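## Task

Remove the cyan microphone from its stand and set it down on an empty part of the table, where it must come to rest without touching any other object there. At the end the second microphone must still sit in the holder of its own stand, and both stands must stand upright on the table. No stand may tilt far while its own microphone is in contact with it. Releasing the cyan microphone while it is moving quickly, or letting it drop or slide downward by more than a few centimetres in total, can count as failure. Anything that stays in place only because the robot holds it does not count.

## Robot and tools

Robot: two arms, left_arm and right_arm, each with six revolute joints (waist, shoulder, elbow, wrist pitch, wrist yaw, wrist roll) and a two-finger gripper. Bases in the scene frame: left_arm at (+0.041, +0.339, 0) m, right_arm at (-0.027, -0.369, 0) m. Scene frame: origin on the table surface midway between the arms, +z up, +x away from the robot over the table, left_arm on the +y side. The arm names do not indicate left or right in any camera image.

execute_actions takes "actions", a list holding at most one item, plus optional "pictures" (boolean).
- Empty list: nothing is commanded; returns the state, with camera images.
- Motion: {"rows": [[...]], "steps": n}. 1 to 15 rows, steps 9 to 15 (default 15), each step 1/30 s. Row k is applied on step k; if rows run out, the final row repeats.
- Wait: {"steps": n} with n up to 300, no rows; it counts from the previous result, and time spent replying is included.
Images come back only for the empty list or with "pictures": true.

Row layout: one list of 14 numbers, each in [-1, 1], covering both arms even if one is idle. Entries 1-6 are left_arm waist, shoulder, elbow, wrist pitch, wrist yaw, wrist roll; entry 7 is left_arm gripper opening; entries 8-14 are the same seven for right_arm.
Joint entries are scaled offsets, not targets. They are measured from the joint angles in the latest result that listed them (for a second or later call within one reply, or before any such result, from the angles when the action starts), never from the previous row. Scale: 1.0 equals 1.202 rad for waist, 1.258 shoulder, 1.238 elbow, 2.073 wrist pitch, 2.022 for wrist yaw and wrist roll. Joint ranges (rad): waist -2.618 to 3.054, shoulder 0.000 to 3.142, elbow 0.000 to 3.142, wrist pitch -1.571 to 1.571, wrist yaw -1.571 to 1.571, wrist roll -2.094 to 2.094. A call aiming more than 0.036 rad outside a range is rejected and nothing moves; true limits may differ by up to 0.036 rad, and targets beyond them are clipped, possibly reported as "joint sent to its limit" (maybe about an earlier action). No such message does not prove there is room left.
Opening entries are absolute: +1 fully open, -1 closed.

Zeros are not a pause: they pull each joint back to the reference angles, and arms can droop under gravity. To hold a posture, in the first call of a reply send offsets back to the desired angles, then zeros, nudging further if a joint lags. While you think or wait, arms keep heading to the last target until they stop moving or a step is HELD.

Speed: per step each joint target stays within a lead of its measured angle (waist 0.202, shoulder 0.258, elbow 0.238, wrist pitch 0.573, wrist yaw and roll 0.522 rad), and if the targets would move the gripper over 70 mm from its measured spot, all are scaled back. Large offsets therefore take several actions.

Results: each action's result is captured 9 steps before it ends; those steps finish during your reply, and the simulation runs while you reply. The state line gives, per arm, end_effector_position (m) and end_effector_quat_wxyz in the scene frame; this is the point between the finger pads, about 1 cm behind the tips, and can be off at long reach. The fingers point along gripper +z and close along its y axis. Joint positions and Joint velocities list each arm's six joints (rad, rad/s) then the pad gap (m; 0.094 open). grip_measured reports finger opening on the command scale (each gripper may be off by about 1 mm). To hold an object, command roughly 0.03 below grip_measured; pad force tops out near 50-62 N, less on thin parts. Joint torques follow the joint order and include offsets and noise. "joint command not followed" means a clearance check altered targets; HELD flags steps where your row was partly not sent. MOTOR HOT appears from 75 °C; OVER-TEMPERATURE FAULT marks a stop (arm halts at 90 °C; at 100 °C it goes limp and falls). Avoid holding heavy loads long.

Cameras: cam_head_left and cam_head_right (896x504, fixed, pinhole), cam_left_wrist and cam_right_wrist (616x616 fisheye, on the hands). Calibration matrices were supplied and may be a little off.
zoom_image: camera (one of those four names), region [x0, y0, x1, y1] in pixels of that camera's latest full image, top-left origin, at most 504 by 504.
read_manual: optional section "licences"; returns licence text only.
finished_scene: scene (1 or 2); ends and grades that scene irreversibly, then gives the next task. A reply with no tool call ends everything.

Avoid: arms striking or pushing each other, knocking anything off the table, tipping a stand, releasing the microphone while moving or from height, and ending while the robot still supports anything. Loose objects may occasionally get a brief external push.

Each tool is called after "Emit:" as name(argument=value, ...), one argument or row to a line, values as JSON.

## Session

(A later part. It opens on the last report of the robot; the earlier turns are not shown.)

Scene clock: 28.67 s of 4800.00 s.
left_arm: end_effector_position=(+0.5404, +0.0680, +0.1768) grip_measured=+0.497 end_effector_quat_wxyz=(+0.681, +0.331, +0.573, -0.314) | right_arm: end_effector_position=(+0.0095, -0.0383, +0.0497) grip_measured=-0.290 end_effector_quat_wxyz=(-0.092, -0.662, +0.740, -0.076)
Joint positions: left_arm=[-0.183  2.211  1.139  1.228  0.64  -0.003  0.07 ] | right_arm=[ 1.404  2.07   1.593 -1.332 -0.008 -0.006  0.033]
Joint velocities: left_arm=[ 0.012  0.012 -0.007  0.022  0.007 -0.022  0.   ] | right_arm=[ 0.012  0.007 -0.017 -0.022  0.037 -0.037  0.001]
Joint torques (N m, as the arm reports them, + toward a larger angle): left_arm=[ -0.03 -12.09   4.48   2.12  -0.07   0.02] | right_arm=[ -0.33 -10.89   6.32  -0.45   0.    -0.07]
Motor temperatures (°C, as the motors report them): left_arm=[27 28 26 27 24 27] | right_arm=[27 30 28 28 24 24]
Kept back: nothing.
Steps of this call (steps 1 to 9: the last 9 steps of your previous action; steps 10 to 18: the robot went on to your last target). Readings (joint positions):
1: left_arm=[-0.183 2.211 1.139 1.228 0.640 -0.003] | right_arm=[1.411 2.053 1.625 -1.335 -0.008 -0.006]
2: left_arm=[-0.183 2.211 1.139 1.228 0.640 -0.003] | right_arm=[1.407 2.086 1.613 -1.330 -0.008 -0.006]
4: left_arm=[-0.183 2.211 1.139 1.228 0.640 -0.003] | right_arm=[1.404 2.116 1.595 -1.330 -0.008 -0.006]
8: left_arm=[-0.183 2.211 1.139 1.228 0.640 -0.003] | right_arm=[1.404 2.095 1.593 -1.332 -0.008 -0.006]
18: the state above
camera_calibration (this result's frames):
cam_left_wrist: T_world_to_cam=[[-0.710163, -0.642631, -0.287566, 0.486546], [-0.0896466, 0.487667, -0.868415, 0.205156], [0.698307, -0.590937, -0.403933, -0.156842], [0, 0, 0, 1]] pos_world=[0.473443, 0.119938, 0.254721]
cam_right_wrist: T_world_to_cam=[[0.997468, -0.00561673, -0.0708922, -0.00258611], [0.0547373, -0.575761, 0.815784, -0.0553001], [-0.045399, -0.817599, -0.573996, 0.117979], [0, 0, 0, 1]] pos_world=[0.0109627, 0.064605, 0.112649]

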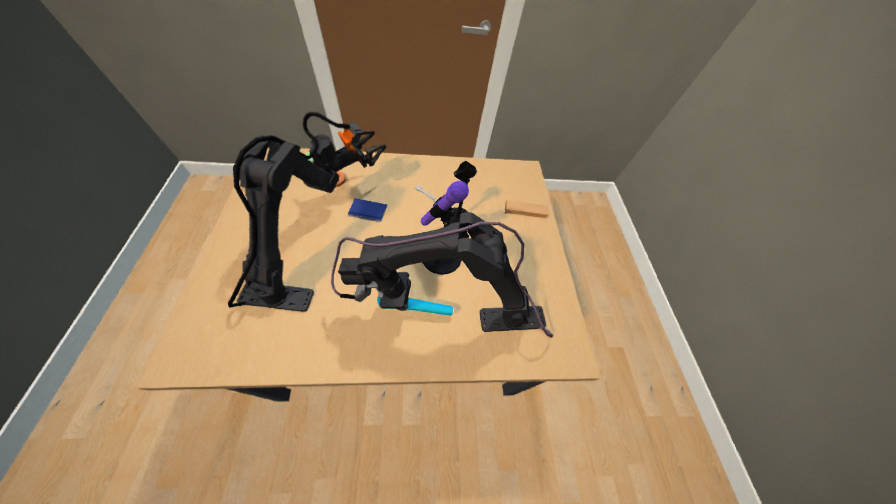

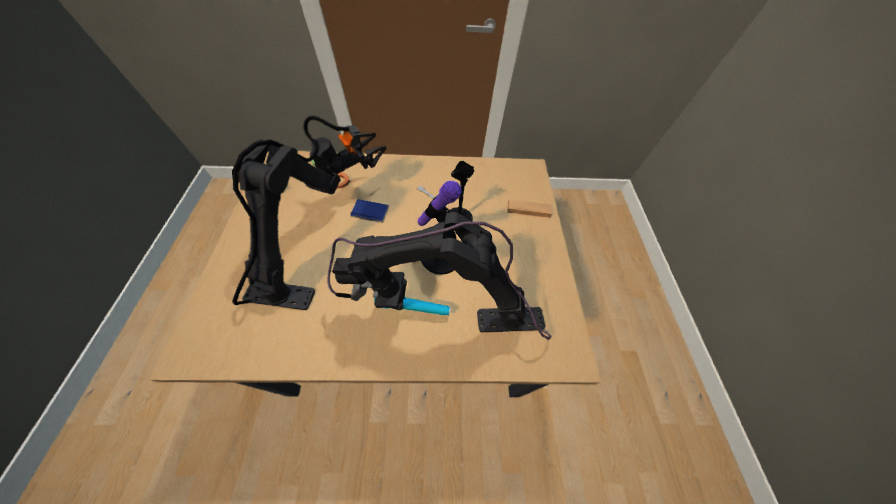

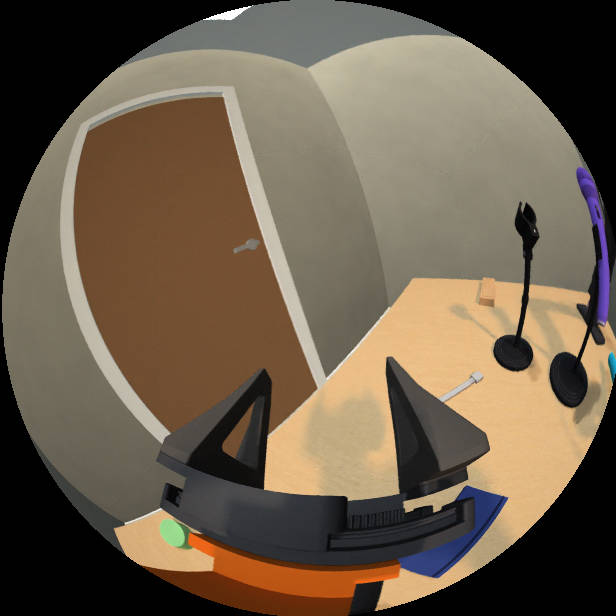

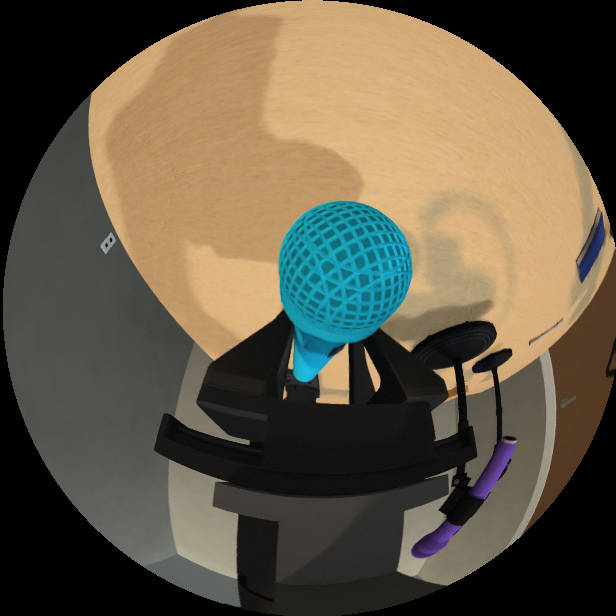

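Emit:
execute_actions(
  actions=[
    {"rows":[[0,0,0,0,0,0,0.5,0,0,0,0.005,0,0,-0.4],[0,0,0,0,0,0,0.5,0,0.008,0,0.01,0,0,-0.4],[0,0,0,0,0,0,0.5,0,0.016,0,0.015,0,0,-0.4],[0,0,0,0,0,0,0.5,0,0.024,0,0.02,0,0,-0.4],[0,0,0,0,0,0,0.5,0,0.032,0,0.025,0,0,-0.4],[0,0,0,0,0,0,0.5,0,0.04,0,0.03,0,0,-0.4],[0,0,0,0,0,0,0.5,0,0.048,0,0.035,0,0,-0.4],[0,0,0,0,0,0,0.5,0,0.056,0,0.035,0,0,-0.4]]},
  ],
)

Emit:
execute_actions(
  actions=[
    {"steps":18},
  ],
)

Scene clock: 29.57 s of 4800.00 s.
left_arm: end_effector_position=(+0.5404, +0.0680, +0.1768) grip_measured=+0.497 end_effector_quat_wxyz=(+0.681, +0.331, +0.573, -0.314) | right_arm: end_effector_position=(+0.0100, -0.0340, +0.0424) grip_measured=-0.290 end_effector_quat_wxyz=(-0.090, -0.662, +0.740, -0.074)
Joint positions: left_arm=[-0.183  2.211  1.139  1.228  0.64  -0.003  0.07 ] | right_arm=[ 1.404  2.089  1.593 -1.308 -0.008 -0.006  0.033]
Joint velocities: left_arm=[ 0.012 -0.002 -0.007 -0.007 -0.007 -0.037 -0.001] | right_arm=[-0.002  0.271 -0.002  0.271 -0.037  0.022 -0.001]
Joint torques (N m, as the arm reports them, + toward a larger angle): left_arm=[  0.   -12.01   4.46   2.13  -0.08   0.01] | right_arm=[ 0.07 -8.78  5.11 -0.19 -0.02 -0.03]
Motor temperatures (°C, as the motors report them): left_arm=[27 28 26 28 24 27] | right_arm=[27 30 28 28 24 24]
Steps of this call (steps 1 to 15: the robot went on to your last target; steps 16 to 21: nothing new was sent; steps 22 to 27: the first 6 steps of this action). Readings (joint positions):
22: left_arm=[-0.183 2.211 1.139 1.228 0.640 -0.003] | right_arm=[1.404 2.070 1.593 -1.331 -0.008 -0.006]
23: left_arm=[-0.183 2.211 1.139 1.228 0.640 -0.003] | right_arm=[1.404 2.070 1.593 -1.329 -0.008 -0.006]
25: left_arm=[-0.183 2.211 1.139 1.228 0.640 -0.003] | right_arm=[1.404 2.075 1.593 -1.321 -0.008 -0.006]
27: the state above

Scene clock: 30.17 s of 4800.00 s.
left_arm: end_effector_position=(+0.5404, +0.0680, +0.1768) grip_measured=+0.497 end_effector_quat_wxyz=(+0.681, +0.331, +0.573, -0.314) | right_arm: end_effector_position=(+0.0103, -0.0315, +0.0250) grip_measured=-0.290 end_effector_quat_wxyz=(-0.098, -0.661, +0.739, -0.081)
Joint positions: left_arm=[-0.183  2.211  1.139  1.228  0.64  -0.003  0.07 ] | right_arm=[ 1.404  2.139  1.593 -1.281 -0.008 -0.006  0.033]
Joint velocities: left_arm=[-0.007 -0.002 -0.007 -0.051 -0.051  0.022 -0.   ] | right_arm=[-0.007  0.022 -0.002 -0.037  0.081  0.051  0.   ]
Joint torques (N m, as the arm reports them, + toward a larger angle): left_arm=[ -0.02 -12.02   4.48   2.14  -0.08   0.03] | right_arm=[  0.03 -10.     4.97  -0.1   -0.02  -0.02]
Motor temperatures (°C, as the motors report them): left_arm=[27 28 26 28 24 27] | right_arm=[27 31 28 27 24 24]
Kept back: nothing.
Steps of this call (steps 1 to 9: the last 9 steps of your previous action; steps 10 to 18: the robot went on to your last target). Readings (joint positions):
1: left_arm=[-0.183 2.211 1.139 1.228 0.640 -0.003] | right_arm=[1.404 2.099 1.593 -1.300 -0.008 -0.006]
2: left_arm=[-0.183 2.211 1.139 1.228 0.640 -0.003] | right_arm=[1.404 2.111 1.593 -1.292 -0.008 -0.006]
4: left_arm=[-0.183 2.211 1.139 1.228 0.640 -0.003] | right_arm=[1.404 2.134 1.593 -1.280 -0.008 -0.006]
8: left_arm=[-0.183 2.211 1.139 1.228 0.640 -0.003] | right_arm=[1.404 2.139 1.593 -1.281 -0.008 -0.006]
18: the state above

Touching down. Release and lift.

Emit:
execute_actions(
  actions=[
    {"rows":[[0,0,0,0,0,0,0.5,0,0,0,0,0,0,-0.29],[0,0,0,0,0,0,0.5,0,0,0,0,0,0,-0.26],[0,0,0,0,0,0,0.5,0,0,0,0,0,0,-0.2],[0,0,0,0,0,0,0.5,0,0,0,0,0,0,-0.1],[0,0,0,0,0,0,0.5,0,0,0,0,0,0,0.5]]},
  ],
)

Emit:
execute_actions(
  actions=[
    {"rows":[[0,0,0,0,0,0,0.5,0,-0.2,0,-0.08,0,0,0.5]]},
  ],
)

Emit:
execute_actions(
  actions=[
    {"steps":25},
  ],
  pictures=true,
)

Scene clock: 30.77 s of 4800.00 s.
left_arm: end_effector_position=(+0.5404, +0.0680, +0.1768) grip_measured=+0.497 end_effector_quat_wxyz=(+0.681, +0.331, +0.573, -0.314) | right_arm: end_effector_position=(+0.0103, -0.0316, +0.0251) grip_measured=+0.339 end_effector_quat_wxyz=(-0.098, -0.661, +0.739, -0.081)
Joint positions: left_arm=[-0.183  2.211  1.139  1.228  0.64  -0.003  0.07 ] | right_arm=[ 1.404  2.139  1.593 -1.281 -0.008 -0.006  0.063]
Joint velocities: left_arm=[-0.002  0.007 -0.002  0.022 -0.007  0.007 -0.001] | right_arm=[ 0.007 -0.012  0.002 -0.095 -0.022  0.007  0.321]
Joint torques (N m, as the arm reports them, + toward a larger angle): left_arm=[ -0.02 -12.04   4.42   2.14  -0.07   0.  ] | right_arm=[  0.03 -10.11   4.96  -0.28  -0.02  -0.01]
Motor temperatures (°C, as the motors report them): left_arm=[27 28 26 28 24 27] | right_arm=[27 31 27 27 24 24]
Steps of this call (steps 1 to 12: the robot went on to your last target; steps 13 to 18: the first 6 steps of this action). Readings (joint positions):
13: left_arm=[-0.183 2.211 1.139 1.228 0.640 -0.003] | right_arm=[1.404 2.139 1.593 -1.281 -0.008 -0.006]
14: left_arm=[-0.183 2.211 1.139 1.228 0.640 -0.003] | right_arm=[1.404 2.139 1.593 -1.281 -0.008 -0.006]
16: left_arm=[-0.183 2.211 1.139 1.228 0.640 -0.003] | right_arm=[1.404 2.139 1.593 -1.281 -0.008 -0.006]
18: the state above

Scene clock: 31.27 s of 4800.00 s.
left_arm: end_effector_position=(+0.5404, +0.0680, +0.1768) grip_measured=+0.497 end_effector_quat_wxyz=(+0.681, +0.331, +0.573, -0.314) | right_arm: end_effector_position=(+0.0087, -0.0448, +0.0955) grip_measured=+0.497 end_effector_quat_wxyz=(-0.056, -0.665, +0.743, -0.044)
Joint positions: left_arm=[-0.183  2.211  1.139  1.228  0.64  -0.003  0.07 ] | right_arm=[ 1.404  1.921  1.581 -1.373 -0.008 -0.006  0.07 ]
Joint velocities: left_arm=[ 0.002 -0.007  0.007 -0.022 -0.051  0.081  0.   ] | right_arm=[-0.012 -1.209  0.007 -0.33   0.022 -0.022 -0.   ]
Joint torques (N m, as the arm reports them, + toward a larger angle): left_arm=[  0.   -12.08   4.53   2.15  -0.07   0.02] | right_arm=[ 0.03 -6.11  6.24 -0.18 -0.02 -0.03]
Motor temperatures (°C, as the motors report them): left_arm=[27 28 26 28 24 27] | right_arm=[27 31 27 27 24 24]
Steps of this call (steps 1 to 9: the last 9 steps of your previous action; steps 10 to 15: the first 6 steps of this action, its rows measured from where the robot was after step 9). Readings (joint positions):
9: left_arm=[-0.183 2.211 1.139 1.228 0.640 -0.003] | right_arm=[1.404 2.139 1.593 -1.281 -0.008 -0.006]
10: left_arm=[-0.183 2.211 1.139 1.228 0.640 -0.003] | right_arm=[1.404 2.124 1.590 -1.284 -0.008 -0.006]
11: left_arm=[-0.183 2.211 1.139 1.228 0.640 -0.003] | right_arm=[1.404 2.098 1.583 -1.300 -0.008 -0.006]
13: left_arm=[-0.183 2.211 1.139 1.228 0.640 -0.003] | right_arm=[1.404 2.014 1.581 -1.342 -0.008 -0.006]
15: the state above

Scene clock: 32.10 s of 4800.00 s.
left_arm: end_effector_position=(+0.5404, +0.0680, +0.1768) grip_measured=+0.497 end_effector_quat_wxyz=(+0.681, +0.331, +0.573, -0.314) | right_arm: end_effector_position=(+0.0074, -0.0567, +0.1107) grip_measured=+0.497 end_effector_quat_wxyz=(-0.062, -0.665, +0.743, -0.049)
Joint positions: left_arm=[-0.183  2.211  1.139  1.228  0.64  -0.003  0.07 ] | right_arm=[ 1.404  1.884  1.59  -1.434 -0.008 -0.006  0.07 ]
Joint velocities: left_arm=[-0.017 -0.017 -0.012  0.007  0.051 -0.037 -0.001] | right_arm=[ 0.007 -0.007 -0.012 -0.051 -0.095 -0.022 -0.001]
Joint torques (N m, as the arm reports them, + toward a larger angle): left_arm=[ -0.09 -12.06   4.55   2.14  -0.09   0.01] | right_arm=[-0.09 -8.3   5.55 -0.24 -0.02 -0.02]
Motor temperatures (°C, as the motors report them): left_arm=[27 28 26 28 24 27] | right_arm=[27 31 27 27 24 24]
Kept back: nothing.
Steps of this call (steps 1 to 9: the last 9 steps of your previous action; steps 10 to 25: the robot went on to your last target). Readings (joint positions):
1: left_arm=[-0.183 2.211 1.139 1.228 0.640 -0.003] | right_arm=[1.404 1.888 1.584 -1.389 -0.008 -0.006]
2: left_arm=[-0.183 2.211 1.139 1.228 0.640 -0.003] | right_arm=[1.404 1.866 1.588 -1.402 -0.008 -0.006]
4: left_arm=[-0.183 2.211 1.139 1.228 0.640 -0.003] | right_arm=[1.404 1.853 1.590 -1.418 -0.008 -0.006]
8: left_arm=[-0.183 2.211 1.139 1.228 0.640 -0.003] | right_arm=[1.404 1.876 1.590 -1.430 -0.008 -0.006]
25: the state above
camera_calibration (this result's frames):
cam_left_wrist: T_world_to_cam=[[-0.710163, -0.642631, -0.287566, 0.486546], [-0.0896466, 0.487667, -0.868415, 0.205156], [0.698307, -0.590937, -0.403933, -0.156842], [0, 0, 0, 1]] pos_world=[0.473443, 0.119938, 0.254721]
cam_right_wrist: T_world_to_cam=[[0.9981, -0.00101587, -0.0616014, 0.00300229], [0.0467001, -0.639694, 0.76721, -0.113713], [-0.0401854, -0.768629, -0.638431, 0.147767], [0, 0, 0, 1]] pos_world=[0.00825192, 0.0408394, 0.181766]

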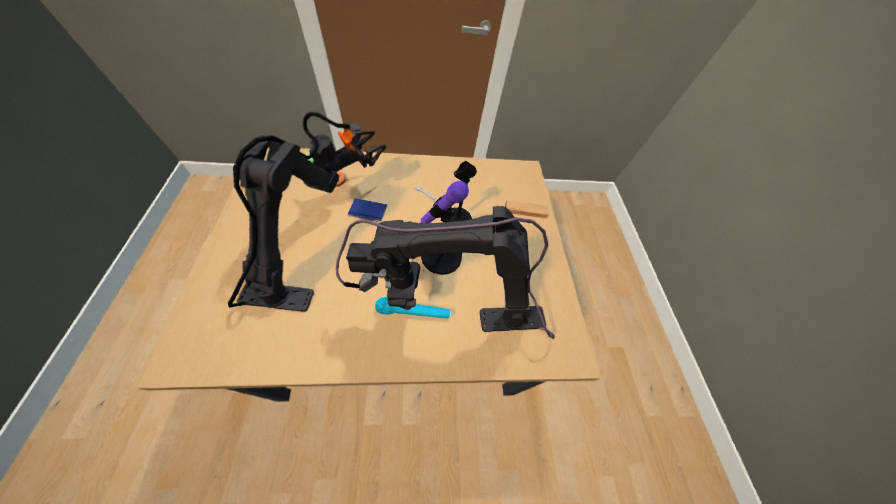

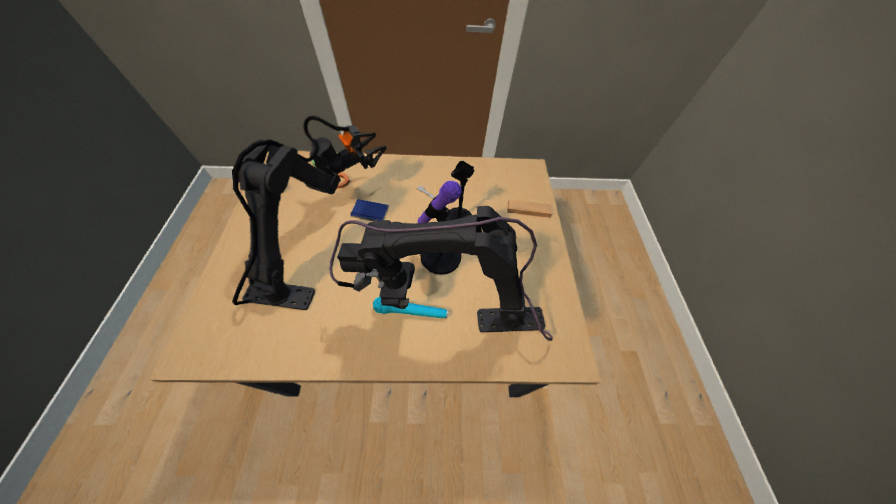

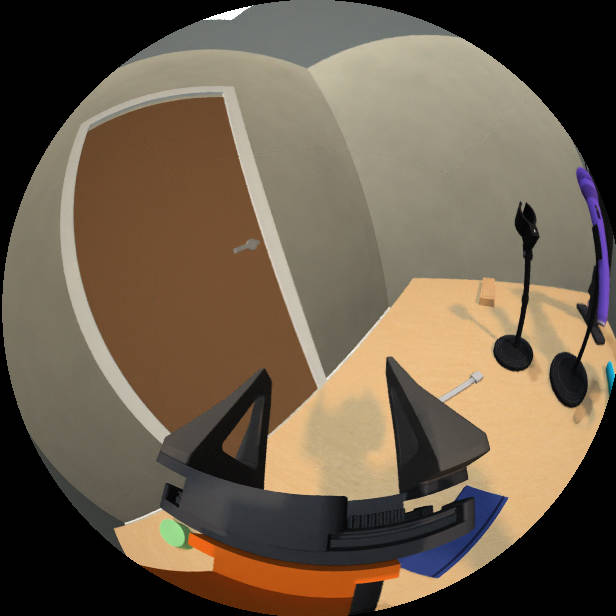

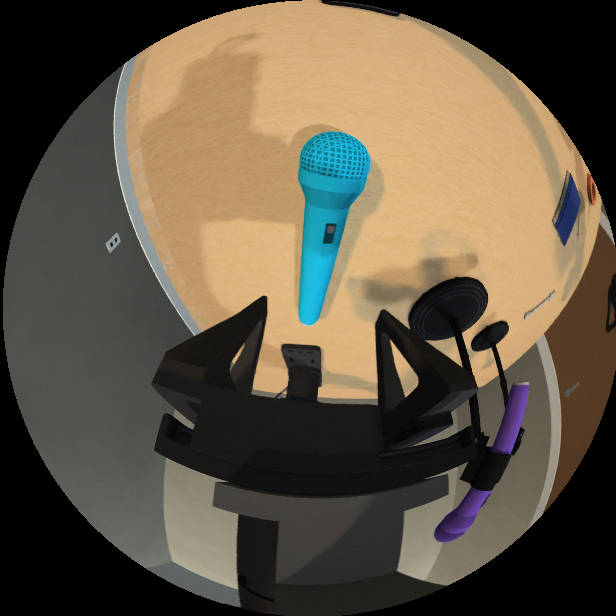

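Emit:
finished_scene(
  scene=1,
)

The scene is finished: the task was done.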